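## Task

Get both orange caps into the round steel dish next to the tray. The dish must hold no cap of another color, and each remaining cap that began in the tray has to finish in the tray. The tray and dish are free objects; both must finish upright, resting directly on the table and on nothing else. At the end nothing may still be in motion, the robot must not be squeezing any cap, the tray or the dish between opposite sides (even lightly), and it must not carry more than 20% of the weight of any of them, friction at the sides included. Release everything and pull the hand away once done.

## Robot and tools

Robot: one six-joint arm ending in a five-finger right hand. There is one arm, so each row describes that single arm and its hand.

Frames. Scene frame: origin on the table top straight below the arm base, +z up, +y to the left when facing along +x. Reported positions are in metres, orientation as quaternion wxyz. The hand point sits 0.05 m in front of the palm, where index pad and thumb tip meet in a pinch. Its axes: +z along the straightened fingers (fingertips 0.06-0.07 m beyond the point), +y out of the palm, +x across the palm toward the little finger. The hand extends 0.08 m on the little-finger side; on the thumb side 0.02 m with the thumb turned in front of the palm, up to 0.09 m otherwise. A wrist bracket on the little-finger side sticks out 0.03 m past the point along +y and 0.11 m across the palm, and can collide. Tilting the hand, especially about x or y, shifts the point slightly.

Row layout (used by execute_actions and move): 14 numbers, optionally 20. Order: dx, dy, dz, rx, ry, rz, thumb_turn, thumb_bend, index, middle, ring, little, force_limit, speed, then optionally six joint stiffness scales (0 to 1, base to gripper, kept until changed). The first six are an offset, not a pose: displacement of the hand point in its own axes, measured from its pose at the start of the action; rx, ry, rz form one rotation vector. Scale: 1.0 equals 0.6 m or 180 degrees; range -1 to 1. Every row of an action is measured from that same start, not from the previous row. The six hand numbers are absolute motor targets from -1 (open: thumb beside palm / straight) to +1 (closed: thumb opposite fingers / fully curled). A pinch is roughly thumb_turn 0.57, thumb_bend 0.75, index 0.22. force_limit: -1 to +1 maps linearly to about 0-10 N at the fingertip (0-15 N for both thumb motors); it stops only closing motors. speed: -1 nearly still to +1 full (0.6 s for a whole finger stroke). Close at speed -0.9 or below for a soft grip. Wrapping the whole hand, thumb turned in first, holds objects 0.035-0.08 m wide against the palm.

execute_actions(actions): list of actions; each action has up to 15 rows, one per 1/30 s step; fewer rows means the last is repeated to fill 15 steps. An empty list just reports state. Each step the commanded pose is limited to 100 mm and 16 degrees from the measured one, so large offsets need several actions. Arm motion trails commands by about 0.17 s.

move(target, speed, stop_force, blocking): target is one row as above, its offset taken from the pose in the latest result that reported one. Straight path lasting 0.5-10 s; it does not avoid obstacles. speed in m/s, 0.002-0.5 (default 0.25), turning up to twice that in rad/s. stop_force in N, 13-80: ends the path when the wrist sensor feels that much extra push opposing the motion, then backs off two steps; use it only very slowly, not on rotating moves, and omit it when moving away from a surface. blocking=false returns after 0.5 s while motion continues (not allowed with stop_force); check with wait(0); other motions are refused until it ends. The result adds a "move:" line: done, contact, held, off_target, moving or fault, plus limits such as paced (pose clipped) or held (some steps blocked), and the distance from target.

wait(seconds): 0-10, lets time run holding the last command. stop(): brakes a running move. zoom_image(camera, region): camera cam_high or cam_wrist, region [x0, y0, x1, y1] in pixels from top-left, at most 504x504. show_instructions(): shows reference images. finished_scene(scene): ends the numbered scene irreversibly; its result reports success and gives the next task.

Results: hand point position, quaternion and velocities; "Hand target" (where the controller is heading); step readings, with HELD where a row was held back; "pose unreachable" when the clearance check altered the command; Wrist force and Wrist torque in hand axes (offset up to about 5.5 N, noise up to 3.4 N, saturating near 100 N; "no reading" is harmless); hand_measured, hand_stopped_by (moving, target, force, stalled, fault) and hand_load_n (positive when pushed open) in motor order. A slipped grip shows as loads near 0.

Grip rules: a motor moves only when its target changes by 0.01 or more, then locks. To grip harder raise force_limit with a more-closed target; to loosen send a more-open target.

Avoid: the arm is stiff, so pressing even slightly past contact may fault; torque over a joint limit (elbow 135 N m, wrists 48.6 N m) or 150 N of outside force stops the arm 10 s. Holding loads heats motors (warning at 70 °C, brakes at 85 °C). Don't drop, slam or knock objects off the table; loose objects may get occasional pushes.

Each tool is called after "Request:" by a JSON object that holds its "name" and its "arguments", one argument or row to a line.

Reference images:

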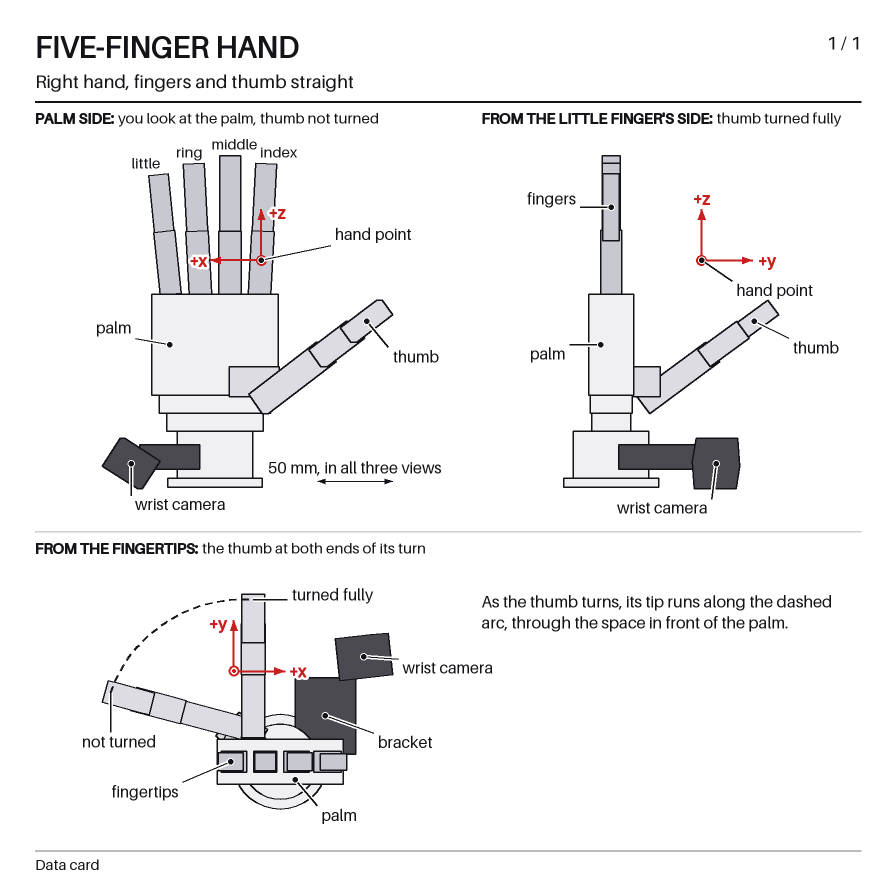

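## Session

Request:
{"name": "execute_actions", "arguments": {
  "actions": []
}}

Scene clock: 0.00 s.
end_effector_position=(+0.9535, -0.2347, +0.1229) hand_measured=(-1.000, -1.000, -1.000, -1.000, -1.000, -1.000) hand_load_n=(+0.0, +0.0, +0.0, +0.0, +0.0, +0.0) hand_stopped_by=(target, target, target, target, target, target) hand_force_limit=0.00 hand_speed=-0.80 end_effector_quat_wxyz=(-0.118, +0.955, +0.267, +0.060) end_effector_velocity=(-0.001, -0.002, -0.000) end_effector_angular_velocity=(+0.001, +0.001, -0.004)
Joint positions: [-0.413 -0.573  0.831  1.375  1.309  0.585]
Joint velocities: [-0.002  0.     0.     0.    -0.     0.002]
Wrist force (N, on the end effector, along its own x y z axes, offset not removed): no reading
Wrist torque (N m, same axes, about the end effector's origin, offset not removed): no reading
Hand target: +0.953, -0.235, +0.123; -0.118, +0.955, +0.267, +0.060
Joint stiffness scale: [1. 1. 1. 1. 1. 1.]

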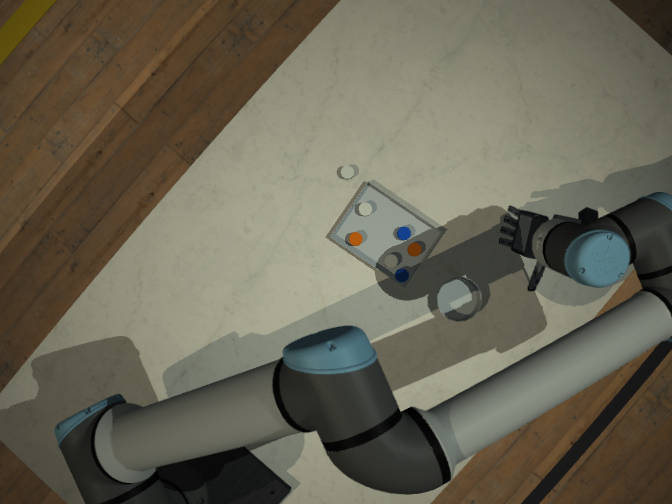

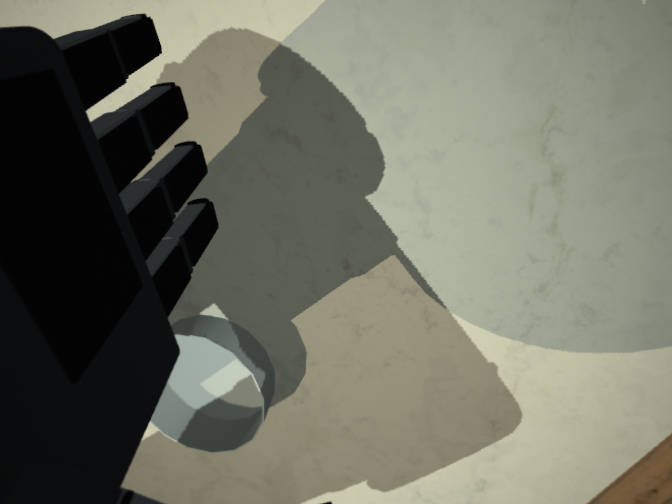

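Request:
{"name": "zoom_image", "arguments": {
  "camera": "cam_high",
  "region": [300, 150, 520, 330]
}}

Region (300, 150, 520, 330) of cam_high's 672x504 image, scaled by 2.291, with more detail than that image has; it fills the top 412 rows of this view, and the rest is white.

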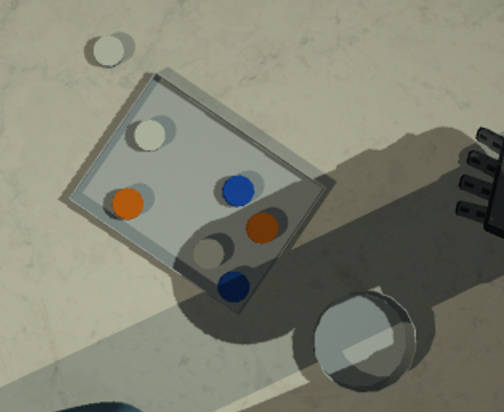

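Request:
{"name": "move", "arguments": {
  "target": [-0.0408, -0.3742, -0.0663, 0.1211, 0.3871, 0.5498, 0.57, 0.2, -0.4, -1, -1, -1, 0, 0.5],
  "speed": 0.3
}}

Scene clock: 67.47 s.
end_effector_position=(+0.8141, -0.0725, +0.2004) hand_measured=(+0.570, +0.200, -0.400, -1.000, -1.000, -1.000) hand_load_n=(+0.0, +0.0, +0.0, +0.0, +0.0, +0.0) hand_stopped_by=(target, target, target, target, target, target) hand_force_limit=0.00 hand_speed=0.50 end_effector_quat_wxyz=(-0.379, +0.597, -0.596, +0.380) end_effector_velocity=(+0.001, -0.000, -0.001) end_effector_angular_velocity=(+0.002, -0.003, -0.014)
Joint positions: [-0.445 -1.302  1.898 -0.116  1.15   2.934]
Joint velocities: [ 0.004 -0.     0.002 -0.009  0.015  0.012]
Wrist force (N, on the end effector, along its own x y z axes, offset not removed): [2.1 1.4 2.6]
Wrist torque (N m, same axes, about the end effector's origin, offset not removed): [0.31 -0.24 0.28]
Hand target: +0.813, -0.070, +0.200; -0.379, +0.597, -0.597, +0.379
Off the commanded pose: 0.002 m, 0 deg.
Joint stiffness scale: [1. 1. 1. 1. 1. 1.]
move: done
camera_calibration (this result's frames):
cam_wrist: T_world_to_cam=[[-0.419732, 0.103371, -0.901742, 0.528461], [-0.428173, 0.853451, 0.297136, 0.354725], [0.800308, 0.51082, -0.31396, -0.419335], [0, 0, 0, 1]] pos_world=[0.709293, -0.143163, 0.23948]

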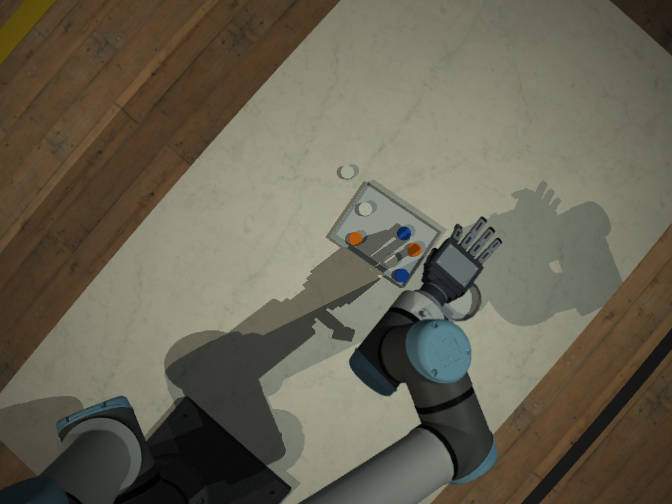

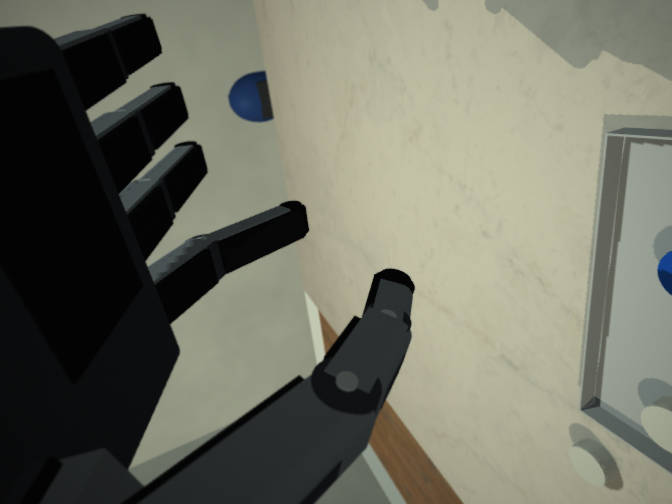

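Request:
{"name": "zoom_image", "arguments": {
  "camera": "cam_high",
  "region": [340, 170, 540, 330]
}}

Region (340, 170, 540, 330) of cam_high's 672x504 image, scaled by 2.520, with more detail than that image has; it fills the top 403 rows of this view, and the rest is white.

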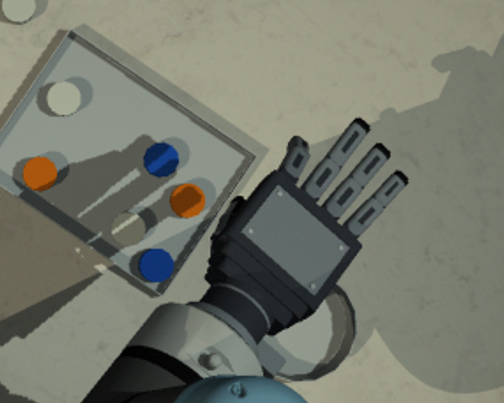

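Request:
{"name": "move", "arguments": {
  "target": [-0.0425, 0.1419, 0.0127, 0, 0, 0, 0.57, 0.2, -0.4, -1, -1, -1, 0, 0.5],
  "speed": 0.2
}}

Request:
{"name": "zoom_image", "arguments": {
  "camera": "cam_high",
  "region": [300, 150, 520, 330]
}}

Scene clock: 83.93 s.
end_effector_position=(+0.7863, -0.0494, +0.1216) hand_measured=(+0.570, +0.200, -0.400, -1.000, -1.000, -1.000) hand_load_n=(+0.0, +0.0, +0.0, +0.0, +0.0, +0.0) hand_stopped_by=(target, target, target, target, target, target) hand_force_limit=0.00 hand_speed=0.50 end_effector_quat_wxyz=(-0.379, +0.597, -0.596, +0.381) end_effector_velocity=(+0.003, -0.002, +0.001) end_effector_angular_velocity=(-0.002, -0.009, -0.003)
Joint positions: [-0.429 -1.261  2.018 -0.282  1.165  2.942]
Joint velocities: [-0.001 -0.    -0.    -0.01   0.001  0.003]
Wrist force (N, on the end effector, along its own x y z axes, offset not removed): [-3.9 0.8 3.7]
Wrist torque (N m, same axes, about the end effector's origin, offset not removed): [0.03 0.70 -0.07]
Hand target: +0.785, -0.047, +0.120; -0.379, +0.597, -0.596, +0.380
Off the commanded pose: 0.003 m, 0 deg.
Joint stiffness scale: [1. 1. 1. 1. 1. 1.]
move: done
camera_calibration (this result's frames):
cam_wrist: T_world_to_cam=[[-0.418508, 0.102278, -0.902436, 0.442354], [-0.428136, 0.85409, 0.295348, 0.346694], [0.800969, 0.50997, -0.313654, -0.434234], [0, 0, 0, 1]] pos_world=[0.681369, -0.119904, 0.160601]

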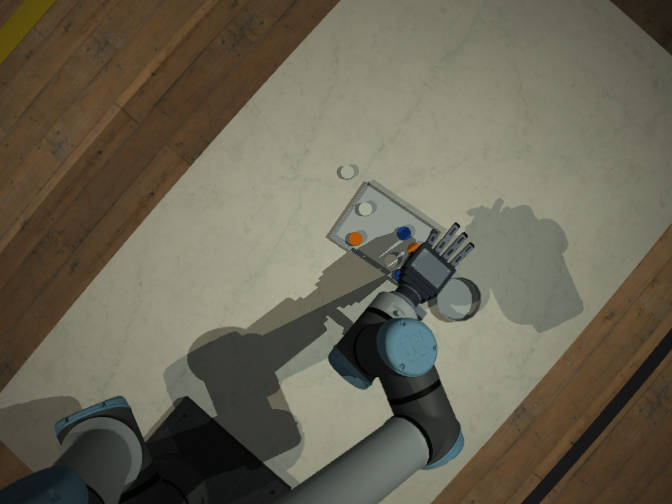

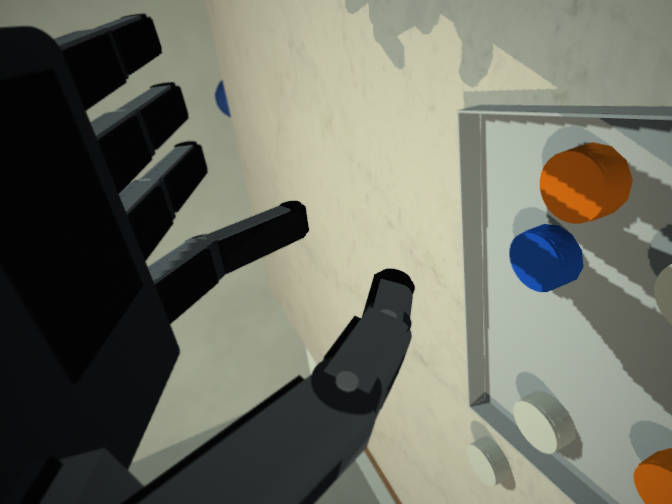

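Region (300, 150, 520, 330) of cam_high's 672x504 image, scaled by 2.291, with more detail than that image has; it fills the top 412 rows of this view, and the rest is white.

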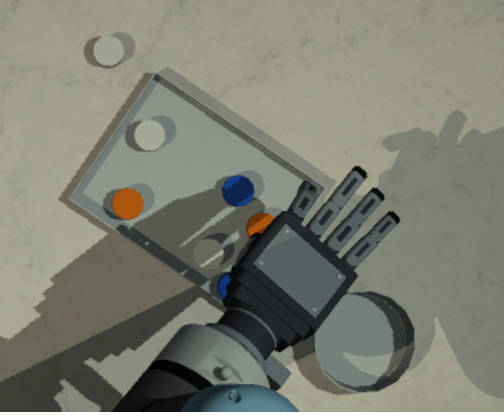

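Request:
{"name": "execute_actions", "arguments": {
  "actions": [
    [[0,0,0,0,0,0,0.57,0.6,-0.1,-1,-1,-1,0,0.8]],
    [[0,0,0,0,0,0,0.57,0.6,-0.1,-1,-1,-1,0,0.8]]
  ]
}}

Scene clock: 102.93 s.
end_effector_position=(+0.7863, -0.0493, +0.1216) hand_measured=(+0.570, +0.600, -0.100, -1.000, -1.000, -1.000) hand_load_n=(+0.0, +0.0, +0.0, +0.0, +0.0, +0.0) hand_stopped_by=(target, target, target, target, target, target) hand_force_limit=0.00 hand_speed=0.80 end_effector_quat_wxyz=(-0.379, +0.597, -0.595, +0.381) end_effector_velocity=(+0.000, -0.000, +0.000) end_effector_angular_velocity=(-0.001, -0.001, +0.001)
Joint positions: [-0.429 -1.261  2.018 -0.282  1.165  2.942]
Joint velocities: [ 0.     0.     0.    -0.001 -0.    -0.001]
Wrist force (N, on the end effector, along its own x y z axes, offset not removed): [0.7 1.9 -6.7]
Wrist torque (N m, same axes, about the end effector's origin, offset not removed): [1.06 0.44 0.14]
Hand target: +0.786, -0.049, +0.122; -0.379, +0.597, -0.595, +0.381
Off the commanded pose: 0.000 m, 0 deg.
Joint stiffness scale: [1. 1. 1. 1. 1. 1.]
Step readings (end_effector_position; steps 1 to 15: 1st action; 16 to 30: 2nd action):
0: (+0.7865, -0.0494, +0.1217)
1: (+0.7865, -0.0494, +0.1217)
2: (+0.7865, -0.0494, +0.1217)
4: (+0.7865, -0.0494, +0.1217)
8: (+0.7865, -0.0494, +0.1216)
15: (+0.7864, -0.0494, +0.1216)
16: (+0.7863, -0.0493, +0.1216)
17: (+0.7863, -0.0493, +0.1216)
19: (+0.7863, -0.0493, +0.1216)
23: (+0.7863, -0.0493, +0.1216)
30: end_effector_position above
camera_calibration (this result's frames):
cam_wrist: T_world_to_cam=[[-0.418074, 0.102178, -0.902648, 0.442052], [-0.428213, 0.854163, 0.295022, 0.3468], [0.801154, 0.509867, -0.313349, -0.43451], [0, 0, 0, 1]] pos_world=[0.681424, -0.11985, 0.16055]

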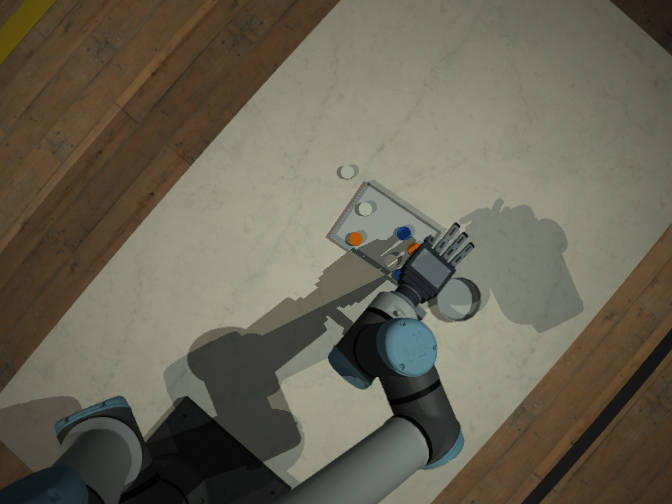

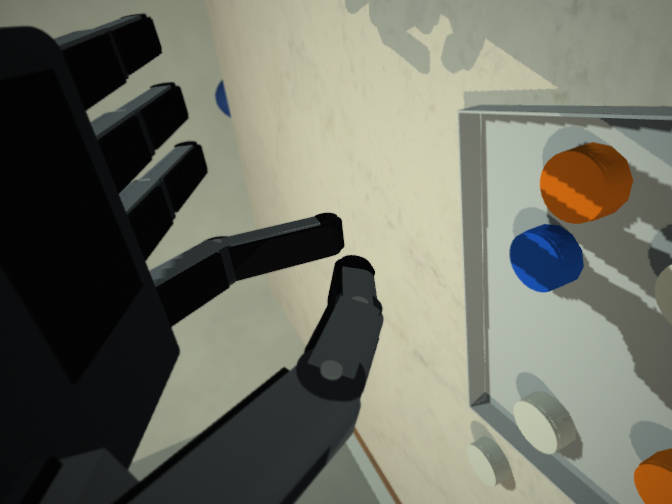

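Request:
{"name": "move", "arguments": {
  "target": [-0.003, 0.1081, 0.0505, 0, 0, 0, 0.57, 0.45, -0.3, -1, -1, -1, 0, 0.8],
  "speed": 0.1
}}

Scene clock: 112.53 s.
end_effector_position=(+0.7871, -0.0497, +0.0511) hand_measured=(+0.570, +0.450, -0.300, -1.000, -1.000, -1.000) hand_load_n=(+0.0, +0.0, +0.0, +0.0, +0.0, +0.0) hand_stopped_by=(target, target, target, target, target, target) hand_force_limit=0.00 hand_speed=0.80 end_effector_quat_wxyz=(-0.379, +0.597, -0.595, +0.381) end_effector_velocity=(+0.004, -0.001, +0.002) end_effector_angular_velocity=(-0.004, -0.012, -0.001)
Joint positions: [-0.428 -1.165  2.051 -0.412  1.167  2.942]
Joint velocities: [ 0.001 -0.    -0.    -0.014  0.001  0.003]
Wrist force (N, on the end effector, along its own x y z axes, offset not removed): [0.3 1.4 3.7]
Wrist torque (N m, same axes, about the end effector's origin, offset not removed): [0.25 0.14 0.23]
Hand target: +0.786, -0.048, +0.050; -0.379, +0.597, -0.595, +0.381
Off the commanded pose: 0.002 m, 0 deg.
Joint stiffness scale: [1. 1. 1. 1. 1. 1.]
move: done
camera_calibration (this result's frames):
cam_wrist: T_world_to_cam=[[-0.417665, 0.101519, -0.902912, 0.378479], [-0.427885, 0.854672, 0.294025, 0.368014], [0.801543, 0.509146, -0.313528, -0.457395], [0, 0, 0, 1]] pos_world=[0.682167, -0.120074, 0.0901217]

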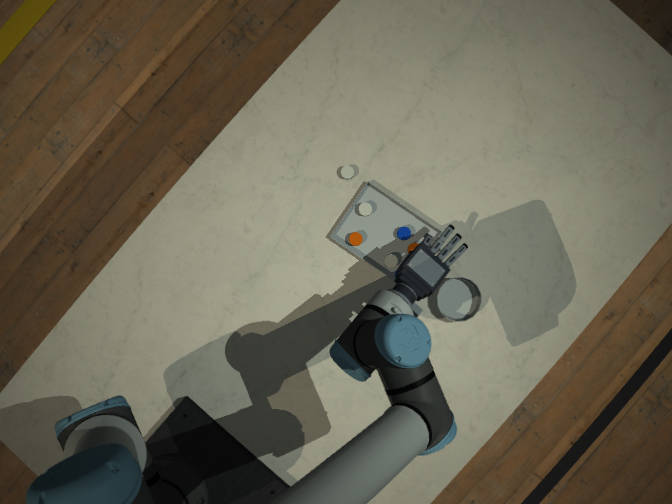

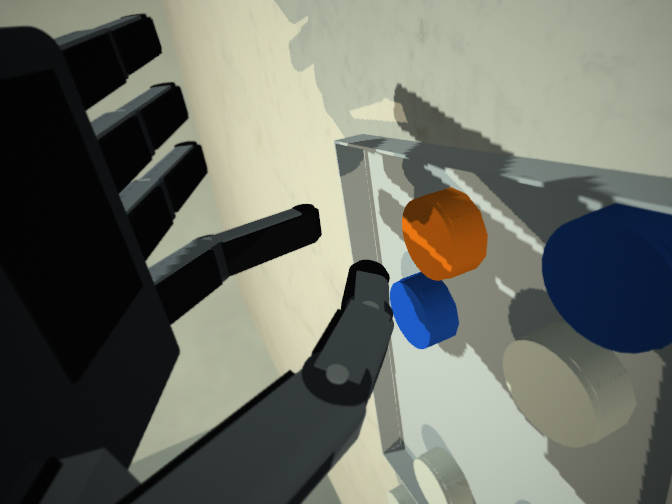

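Request:
{"name": "move", "arguments": {
  "target": [0.0, 0.0359, -0.0018, 0, 0, 0, 0.57, 0.15, -0.45, -1, -1, -1, 0, 0.8],
  "speed": 0.05
}}

Scene clock: 130.27 s.
end_effector_position=(+0.7789, -0.0492, +0.0339) hand_measured=(+0.570, +0.150, -0.450, -1.000, -1.000, -1.000) hand_load_n=(+0.0, +0.0, +0.0, +0.0, +0.0, +0.0) hand_stopped_by=(target, target, target, target, target, target) hand_force_limit=0.00 hand_speed=0.80 end_effector_quat_wxyz=(-0.379, +0.597, -0.595, +0.382) end_effector_velocity=(+0.002, -0.001, +0.001) end_effector_angular_velocity=(-0.004, -0.009, +0.002)
Joint positions: [-0.434 -1.15   2.075 -0.451  1.161  2.939]
Joint velocities: [-0.    -0.     0.    -0.01  -0.002 -0.   ]
Wrist force (N, on the end effector, along its own x y z axes, offset not removed): [-0.3 -1.1 -0.3]
Wrist torque (N m, same axes, about the end effector's origin, offset not removed): [0.11 0.17 0.21]
Hand target: +0.777, -0.050, +0.032; -0.379, +0.597, -0.595, +0.381
Off the commanded pose: 0.003 m, 0 deg.
Joint stiffness scale: [1. 1. 1. 1. 1. 1.]
move: done
camera_calibration (this result's frames):
cam_wrist: T_world_to_cam=[[-0.416329, 0.101341, -0.903549, 0.35836], [-0.428577, 0.854566, 0.293323, 0.369677], [0.801868, 0.509359, -0.312348, -0.456723], [0, 0, 0, 1]] pos_world=[0.673862, -0.119594, 0.0727044]

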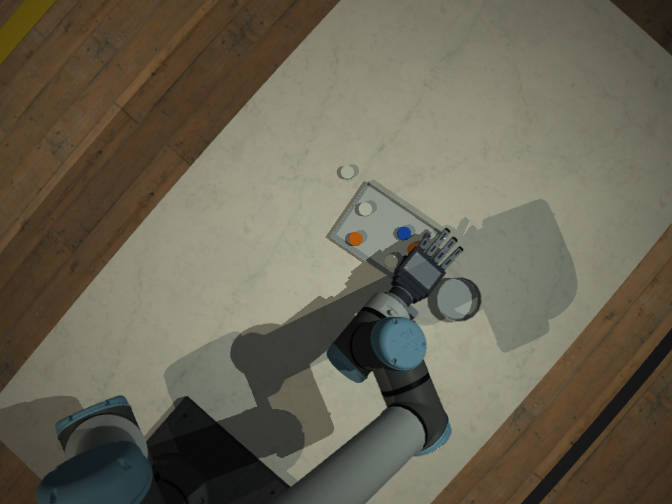

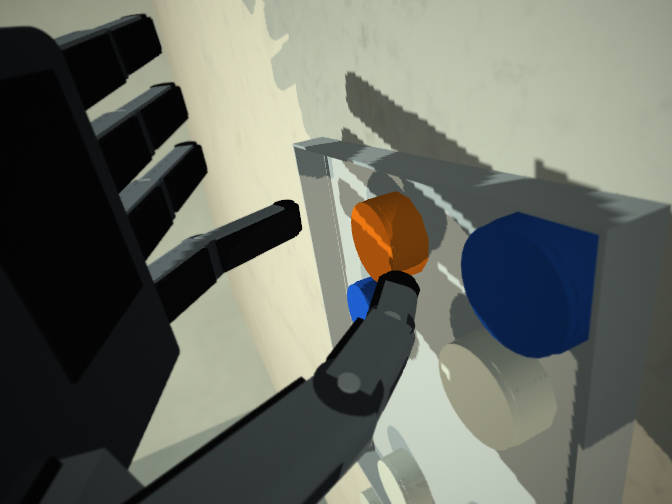

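Request:
{"name": "move", "arguments": {
  "target": [0.005, 0.012, 0.002, 0, 0, 0, 0.57, 0.15, -0.45, -1, -1, -1, 0, 0.8],
  "speed": 0.02
}}

Scene clock: 140.13 s.
end_effector_position=(+0.7789, -0.0518, +0.0290) hand_measured=(+0.570, +0.150, -0.450, -1.000, -1.000, -1.000) hand_load_n=(+0.0, +0.0, +0.0, +0.0, +0.0, +0.0) hand_stopped_by=(target, target, target, target, target, target) hand_force_limit=0.00 hand_speed=0.80 end_effector_quat_wxyz=(-0.380, +0.597, -0.594, +0.383) end_effector_velocity=(+0.001, +0.001, +0.001) end_effector_angular_velocity=(-0.001, -0.004, +0.004)
Joint positions: [-0.438 -1.142  2.077 -0.463  1.157  2.938]
Joint velocities: [ 0.    -0.     0.001 -0.004 -0.003 -0.001]
Wrist force (N, on the end effector, along its own x y z axes, offset not removed): [-0.9 0.5 -3.6]
Wrist torque (N m, same axes, about the end effector's origin, offset not removed): [0.65 0.51 0.16]
Hand target: +0.777, -0.052, +0.027; -0.379, +0.597, -0.595, +0.382
Off the commanded pose: 0.003 m, 0 deg.
Joint stiffness scale: [1. 1. 1. 1. 1. 1.]
move: done
camera_calibration (this result's frames):
cam_wrist: T_world_to_cam=[[-0.414134, 0.100811, -0.904616, 0.352523], [-0.429447, 0.854637, 0.291842, 0.374079], [0.802539, 0.509346, -0.310641, -0.457513], [0, 0, 0, 1]] pos_world=[0.673811, -0.122208, 0.0676032]

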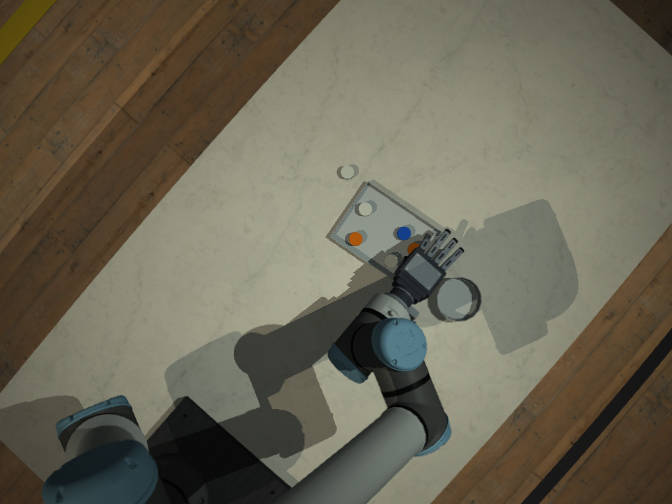

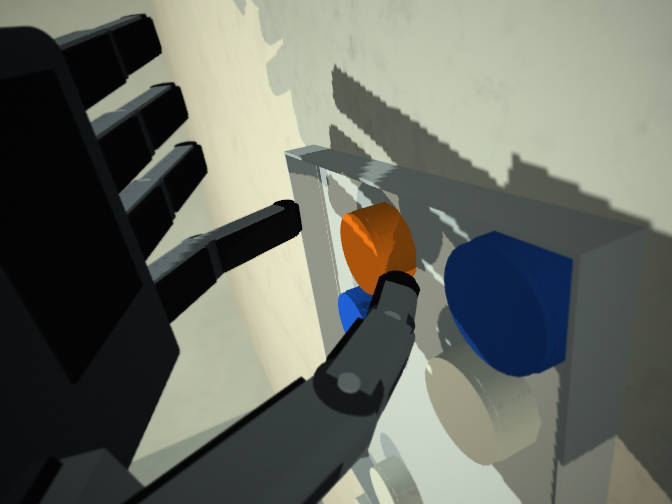

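Request:
{"name": "move", "arguments": {
  "target": [0.0, 0.009, 0.002, 0, 0, 0, 0.57, 0.15, -0.45, -1, -1, -1, 0, 0.8],
  "speed": 0.02
}}

Scene clock: 143.37 s.
end_effector_position=(+0.7797, -0.0521, +0.0259) hand_measured=(+0.570, +0.150, -0.450, -1.000, -1.000, -1.000) hand_load_n=(+0.0, +0.0, +0.0, +0.0, +0.0, +0.0) hand_stopped_by=(target, target, target, target, target, target) hand_force_limit=0.00 hand_speed=0.80 end_effector_quat_wxyz=(-0.380, +0.596, -0.593, +0.384) end_effector_velocity=(-0.001, -0.001, -0.001) end_effector_angular_velocity=(-0.001, -0.001, -0.002)
Joint positions: [-0.438 -1.137  2.078 -0.472  1.156  2.938]
Joint velocities: [-0.002  0.001  0.002 -0.004 -0.     0.   ]
Wrist force (N, on the end effector, along its own x y z axes, offset not removed): [-0.4 1.9 -5.3]
Wrist torque (N m, same axes, about the end effector's origin, offset not removed): [0.99 0.46 0.22]
Hand target: +0.778, -0.052, +0.024; -0.380, +0.597, -0.594, +0.383
Off the commanded pose: 0.003 m, 0 deg.
Joint stiffness scale: [1. 1. 1. 1. 1. 1.]
move: done
camera_calibration (this result's frames):
cam_wrist: T_world_to_cam=[[-0.411663, 0.0994469, -0.905894, 0.348111], [-0.43054, 0.854884, 0.289496, 0.37657], [0.803224, 0.509199, -0.309108, -0.459544], [0, 0, 0, 1]] pos_world=[0.674549, -0.122544, 0.0642869]

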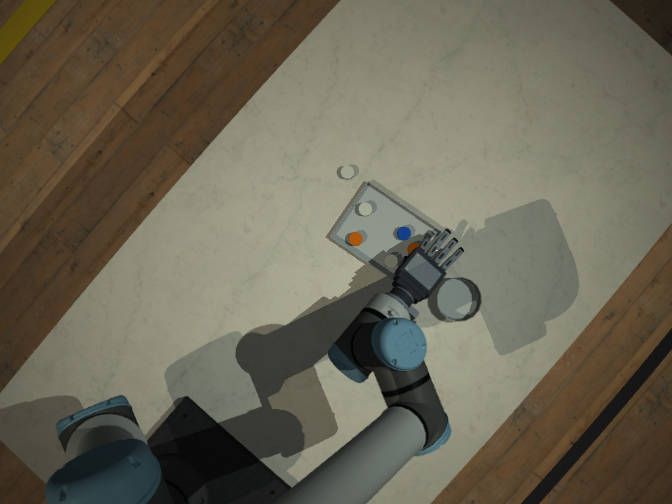

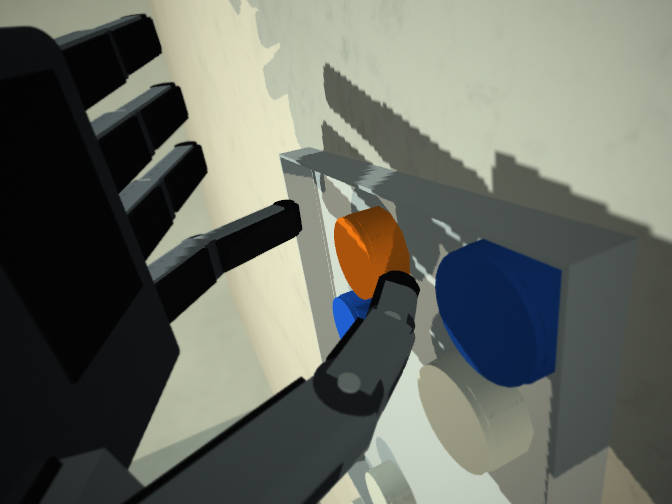

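Request:
{"name": "execute_actions", "arguments": {
  "actions": [
    [[0,0,0,0,0,0,0.57,0.15,0.4,-1,-1,-1,0,-0.6]],
    [[0,0,0,0,0,0,0.57,0.15,0.4,-1,-1,-1,0,-0.6]],
    [[0,0,0,0,0,0,0.57,0.15,0.4,-1,-1,-1,0,-0.6]]
  ]
}}

Scene clock: 153.17 s.
end_effector_position=(+0.7798, -0.0522, +0.0260) hand_measured=(+0.570, +0.148, -0.010, -1.000, -1.000, -1.000) hand_load_n=(+0.0, +5.0, +8.5, +0.0, +0.0, +0.0) hand_stopped_by=(target, target, force, target, target, target) hand_force_limit=0.00 hand_speed=-0.60 end_effector_quat_wxyz=(-0.381, +0.596, -0.593, +0.384) end_effector_velocity=(+0.000, +0.001, +0.000) end_effector_angular_velocity=(-0.001, -0.000, +0.002)
Joint positions: [-0.438 -1.137  2.078 -0.473  1.156  2.938]
Joint velocities: [ 0.001 -0.    -0.     0.    -0.    -0.001]
Wrist force (N, on the end effector, along its own x y z axes, offset not removed): [0.4 -3.9 -5.6]
Wrist torque (N m, same axes, about the end effector's origin, offset not removed): [0.30 0.24 -0.02]
Hand target: +0.780, -0.052, +0.026; -0.381, +0.596, -0.593, +0.384
Off the commanded pose: 0.000 m, 0 deg.
Joint stiffness scale: [1. 1. 1. 1. 1. 1.]
Step readings (end_effector_position; steps 1 to 15: 1st action; 16 to 30: 2nd action; 31 to 45: 3rd action):
0: (+0.7798, -0.0522, +0.0259)
1: (+0.7798, -0.0522, +0.0259)
2: (+0.7798, -0.0522, +0.0259)
4: (+0.7798, -0.0522, +0.0259)
8: (+0.7798, -0.0522, +0.0259)
15: (+0.7798, -0.0522, +0.0259)
16: (+0.7798, -0.0522, +0.0259)
17: (+0.7798, -0.0522, +0.0259)
19: (+0.7798, -0.0522, +0.0259)
23: (+0.7798, -0.0522, +0.0259)
30: (+0.7798, -0.0522, +0.0260)
31: (+0.7798, -0.0522, +0.0260)
32: (+0.7798, -0.0522, +0.0260)
34: (+0.7798, -0.0522, +0.0260)
38: (+0.7798, -0.0522, +0.0260)
45: end_effector_position above
camera_calibration (this result's frames):
cam_wrist: T_world_to_cam=[[-0.411125, 0.0991802, -0.906167, 0.347829], [-0.430715, 0.854967, 0.28899, 0.376801], [0.803406, 0.509111, -0.30878, -0.459737], [0, 0, 0, 1]] pos_world=[0.674651, -0.122593, 0.0643419]

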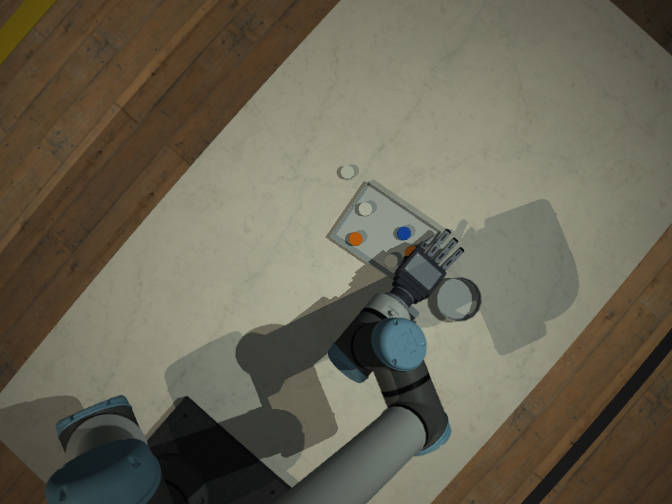

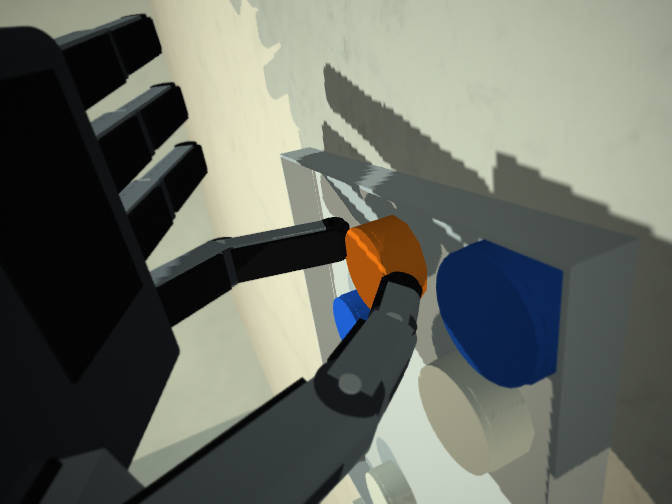

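Request:
{"name": "move", "arguments": {
  "target": [0.0, -0.0906, -0.0423, 0, 0, 0, 0.57, 0.15, 0.4, -1, -1, -1, 0, -0.6],
  "speed": 0.06
}}

Scene clock: 158.20 s.
end_effector_position=(+0.7781, -0.0510, +0.0844) hand_measured=(+0.570, +0.146, -0.010, -1.000, -1.000, -1.000) hand_load_n=(-0.5, +6.5, +8.0, +0.0, +0.0, +0.0) hand_stopped_by=(target, target, force, target, target, target) hand_force_limit=0.00 hand_speed=-0.60 end_effector_quat_wxyz=(-0.380, +0.597, -0.594, +0.383) end_effector_velocity=(-0.002, -0.000, -0.001) end_effector_angular_velocity=(+0.006, +0.009, -0.004)
Joint positions: [-0.438 -1.223  2.058 -0.365  1.156  2.938]
Joint velocities: [-0.002 -0.    -0.     0.01   0.001  0.003]
Wrist force (N, on the end effector, along its own x y z axes, offset not removed): [-5.3 -0.4 -3.2]
Wrist torque (N m, same axes, about the end effector's origin, offset not removed): [0.56 1.08 -0.20]
Hand target: +0.779, -0.052, +0.086; -0.381, +0.596, -0.593, +0.384
Off the commanded pose: 0.002 m, 0 deg.
Joint stiffness scale: [1. 1. 1. 1. 1. 1.]
move: done
camera_calibration (this result's frames):
cam_wrist: T_world_to_cam=[[-0.412189, 0.0997077, -0.905626, 0.400719], [-0.43037, 0.854802, 0.289992, 0.357802], [0.803046, 0.509285, -0.309429, -0.440527], [0, 0, 0, 1]] pos_world=[0.672922, -0.121451, 0.122831]

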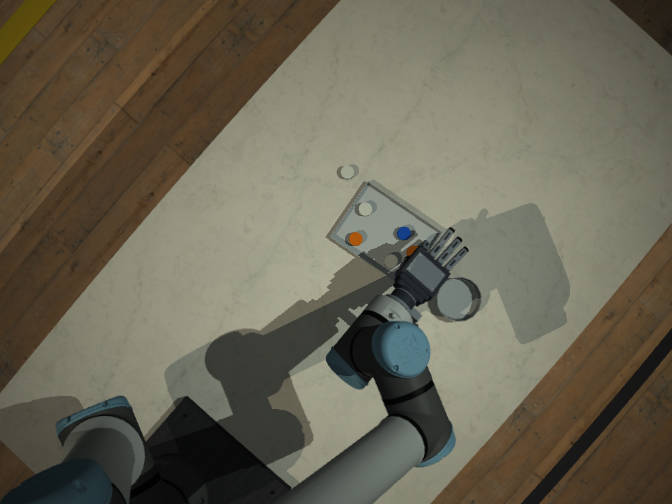

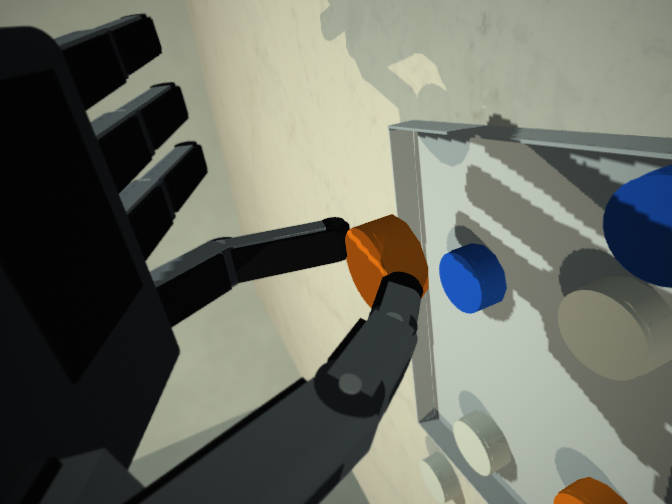

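Request:
{"name": "move", "arguments": {
  "target": [0.245, 0.0043, -0.0092, 0, 0, 0, 0.57, 0.15, 0.4, -1, -1, -1, 0, -0.6],
  "speed": 0.12
}}

Scene clock: 165.40 s.
end_effector_position=(+0.7707, -0.1963, +0.0845) hand_measured=(+0.570, +0.146, -0.010, -1.000, -1.000, -1.000) hand_load_n=(-0.5, +6.5, +8.0, +0.0, +0.0, +0.0) hand_stopped_by=(target, target, force, target, target, target) hand_force_limit=0.00 hand_speed=-0.60 end_effector_quat_wxyz=(-0.380, +0.596, -0.595, +0.383) end_effector_velocity=(-0.001, +0.004, +0.001) end_effector_angular_velocity=(+0.004, +0.003, +0.015)
Joint positions: [-0.666 -1.169  1.983 -0.282  0.958  2.814]
Joint velocities: [ 0.     0.    -0.003  0.011 -0.013 -0.008]
Wrist force (N, on the end effector, along its own x y z axes, offset not removed): [0.6 0.3 -1.9]
Wrist torque (N m, same axes, about the end effector's origin, offset not removed): [0.57 0.14 0.04]
Hand target: +0.772, -0.198, +0.085; -0.380, +0.596, -0.594, +0.384
Off the commanded pose: 0.002 m, 0 deg.
Joint stiffness scale: [1. 1. 1. 1. 1. 1.]
move: done
camera_calibration (this result's frames):
cam_wrist: T_world_to_cam=[[-0.412656, 0.101972, -0.905161, 0.41306], [-0.428273, 0.855307, 0.291602, 0.477104], [0.803926, 0.507987, -0.309276, -0.361583], [0, 0, 0, 1]] pos_world=[0.665469, -0.266511, 0.122933]

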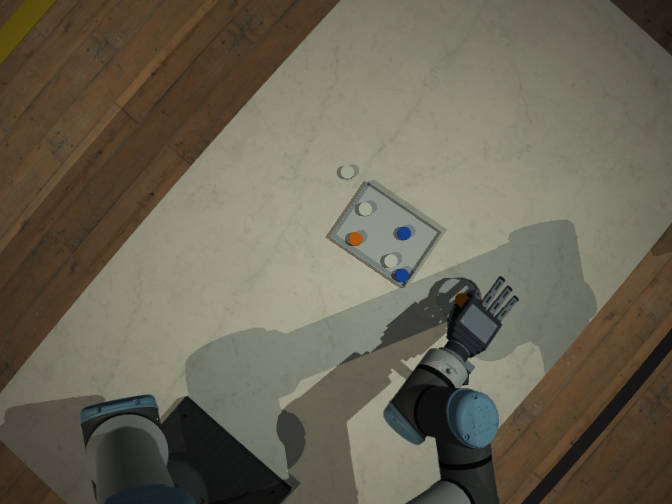

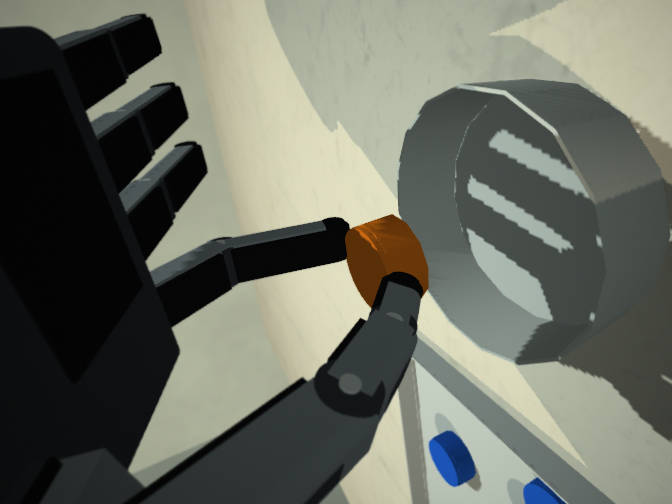

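Request:
{"name": "move", "arguments": {
  "target": [0.0233, 0.0795, 0.0187, 0, 0, 0, 0.57, 0.15, 0.4, -1, -1, -1, 0, -0.6],
  "speed": 0.06
}}

Scene clock: 176.37 s.
end_effector_position=(+0.7625, -0.2102, +0.0379) hand_measured=(+0.570, +0.146, -0.010, -1.000, -1.000, -1.000) hand_load_n=(-0.5, +6.5, +8.0, +0.0, +0.0, +0.0) hand_stopped_by=(target, target, force, target, target, target) hand_force_limit=0.00 hand_speed=-0.60 end_effector_quat_wxyz=(-0.380, +0.596, -0.595, +0.383) end_effector_velocity=(+0.002, -0.001, +0.001) end_effector_angular_velocity=(-0.006, -0.008, +0.002)
Joint positions: [-0.693 -1.107  2.004 -0.356  0.934  2.797]
Joint velocities: [-0.     0.    -0.    -0.009 -0.002 -0.001]
Wrist force (N, on the end effector, along its own x y z axes, offset not removed): [-2.4 -1.1 -5.6]
Wrist torque (N m, same axes, about the end effector's origin, offset not removed): [0.48 0.70 -0.09]
Hand target: +0.761, -0.210, +0.037; -0.380, +0.596, -0.595, +0.383
Off the commanded pose: 0.002 m, 0 deg.
Joint stiffness scale: [1. 1. 1. 1. 1. 1.]
move: done
camera_calibration (this result's frames):
cam_wrist: T_world_to_cam=[[-0.412027, 0.101833, -0.905463, 0.368459], [-0.428516, 0.855327, 0.291189, 0.499293], [0.804119, 0.507983, -0.308781, -0.362476], [0, 0, 0, 1]] pos_world=[0.657243, -0.280448, 0.0763118]

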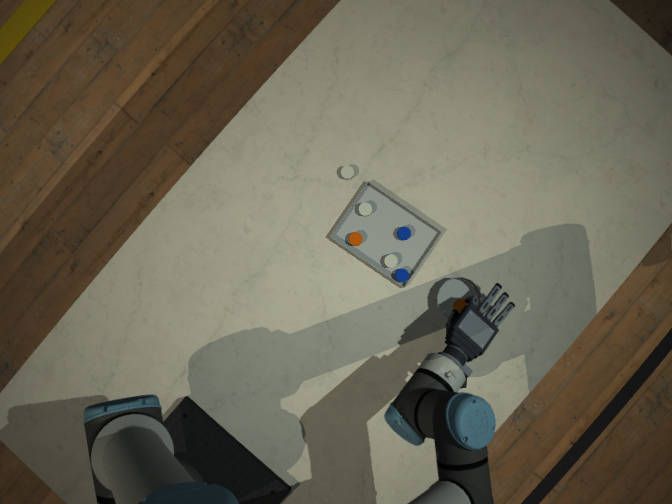

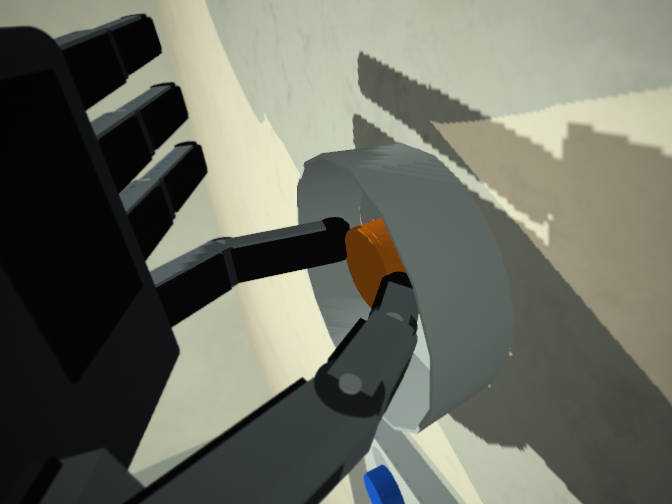

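Request:
{"name": "move", "arguments": {
  "target": [0.0, 0.014, 0.0065, 0, 0, 0, 0.57, 0.15, 0.4, -1, -1, -1, 0, -0.6],
  "speed": 0.03
}}

Request:
{"name": "execute_actions", "arguments": {
  "actions": [
    [[0,0,0,0,0,0,0.57,0.15,-0.3,-1,-1,-1,0,-0.3]],
    [[0,0,0,0,0,0,0.57,0.15,-0.3,-1,-1,-1,0,-0.3]]
  ]
}}

Scene clock: 182.07 s.
end_effector_position=(+0.7643, -0.2117, +0.0330) hand_measured=(+0.570, +0.146, -0.010, -1.000, -1.000, -1.000) hand_load_n=(-0.5, +5.5, +8.5, +0.0, +0.0, +0.0) hand_stopped_by=(target, target, force, target, target, target) hand_force_limit=0.00 hand_speed=-0.60 end_effector_quat_wxyz=(-0.381, +0.596, -0.593, +0.386) end_effector_velocity=(+0.002, -0.001, -0.003) end_effector_angular_velocity=(-0.004, -0.005, +0.001)
Joint positions: [-0.693 -1.098  2.004 -0.37   0.934  2.797]
Joint velocities: [ 0.001  0.006  0.    -0.012 -0.     0.   ]
Wrist force (N, on the end effector, along its own x y z axes, offset not removed): [0.9 -3.1 -6.2]
Wrist torque (N m, same axes, about the end effector's origin, offset not removed): [0.64 0.18 0.26]
Hand target: +0.763, -0.210, +0.029; -0.380, +0.596, -0.595, +0.383
Off the commanded pose: 0.005 m, 0 deg.
Joint stiffness scale: [1. 1. 1. 1. 1. 1.]
move: off_target
camera_calibration (this result's frames):
cam_wrist: T_world_to_cam=[[-0.408069, 0.0982788, -0.907646, 0.361164], [-0.430128, 0.856236, 0.286094, 0.504371], [0.805276, 0.50715, -0.307131, -0.365798], [0, 0, 0, 1]] pos_world=[0.658892, -0.281841, 0.0711644]

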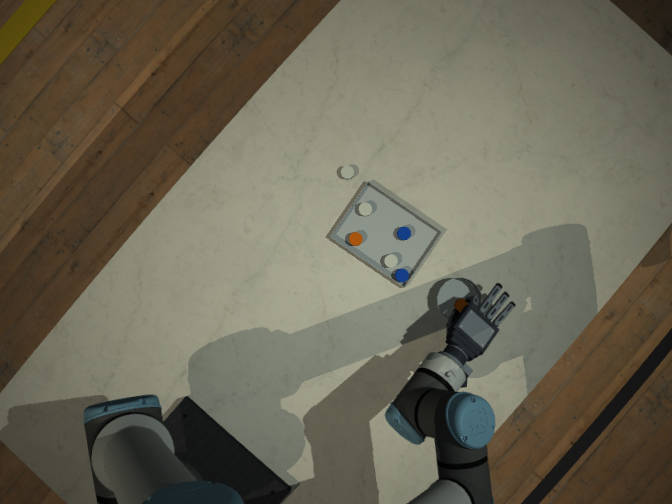

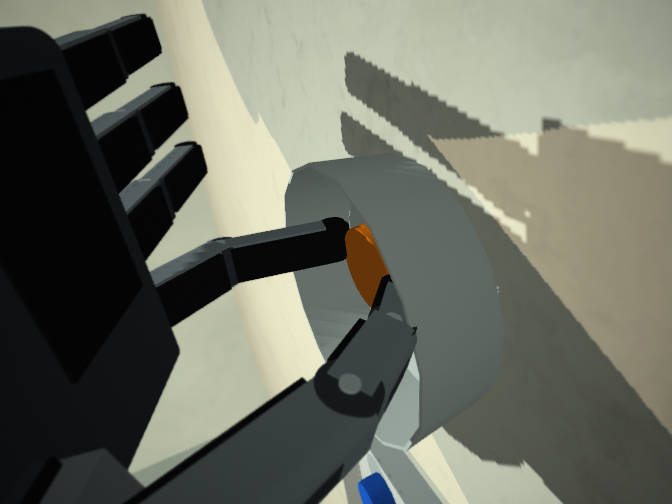

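Scene clock: 183.07 s.
end_effector_position=(+0.7644, -0.2118, +0.0329) hand_measured=(+0.570, +0.150, -0.300, -1.000, -1.000, -1.000) hand_load_n=(+0.5, -1.0, +0.0, +0.0, +0.0, +0.0) hand_stopped_by=(target, target, target, target, target, target) hand_force_limit=0.00 hand_speed=-0.30 end_effector_quat_wxyz=(-0.381, +0.596, -0.593, +0.386) end_effector_velocity=(+0.000, -0.001, +0.000) end_effector_angular_velocity=(-0.000, -0.000, -0.001)
Joint positions: [-0.693 -1.098  2.004 -0.371  0.934  2.797]
Joint velocities: [-0.    -0.    -0.    -0.     0.001  0.001]
Wrist force (N, on the end effector, along its own x y z axes, offset not removed): [1.6 -1.4 -3.7]
Wrist torque (N m, same axes, about the end effector's origin, offset not removed): [0.73 0.11 0.17]
Hand target: +0.764, -0.212, +0.033; -0.381, +0.596, -0.593, +0.386
Off the commanded pose: 0.000 m, 0 deg.
Joint stiffness scale: [1. 1. 1. 1. 1. 1.]
Step readings (end_effector_position; steps 1 to 15: 1st action; 16 to 30: 2nd action):
0: (+0.7643, -0.2117, +0.0330)
1: (+0.7644, -0.2117, +0.0329)
2: (+0.7644, -0.2117, +0.0328)
4: (+0.7644, -0.2117, +0.0328)
8: (+0.7644, -0.2117, +0.0328)
15: (+0.7644, -0.2118, +0.0328)
16: (+0.7644, -0.2118, +0.0328)
17: (+0.7644, -0.2118, +0.0328)
19: (+0.7644, -0.2118, +0.0329)
23: (+0.7644, -0.2118, +0.0329)
30: end_effector_position above
camera_calibration (this result's frames):
cam_wrist: T_world_to_cam=[[-0.407861, 0.0980979, -0.907759, 0.36089], [-0.430195, 0.856292, 0.285825, 0.504574], [0.805346, 0.50709, -0.307047, -0.365935], [0, 0, 0, 1]] pos_world=[0.658963, -0.281903, 0.0710223]

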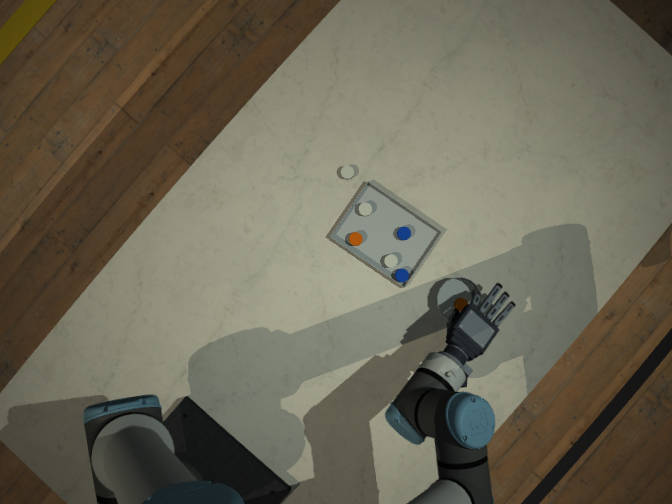

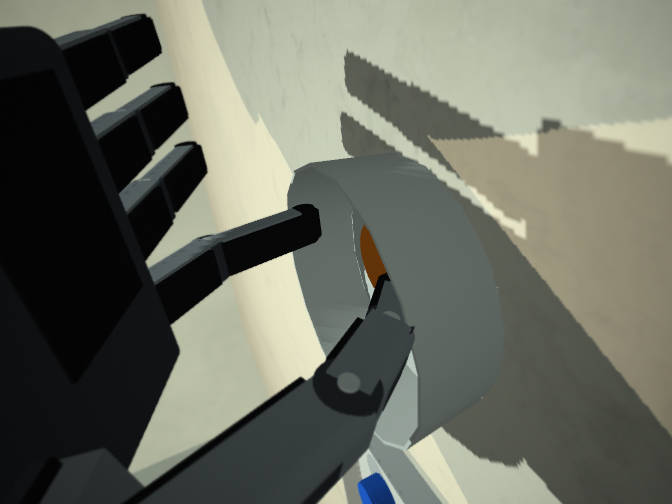

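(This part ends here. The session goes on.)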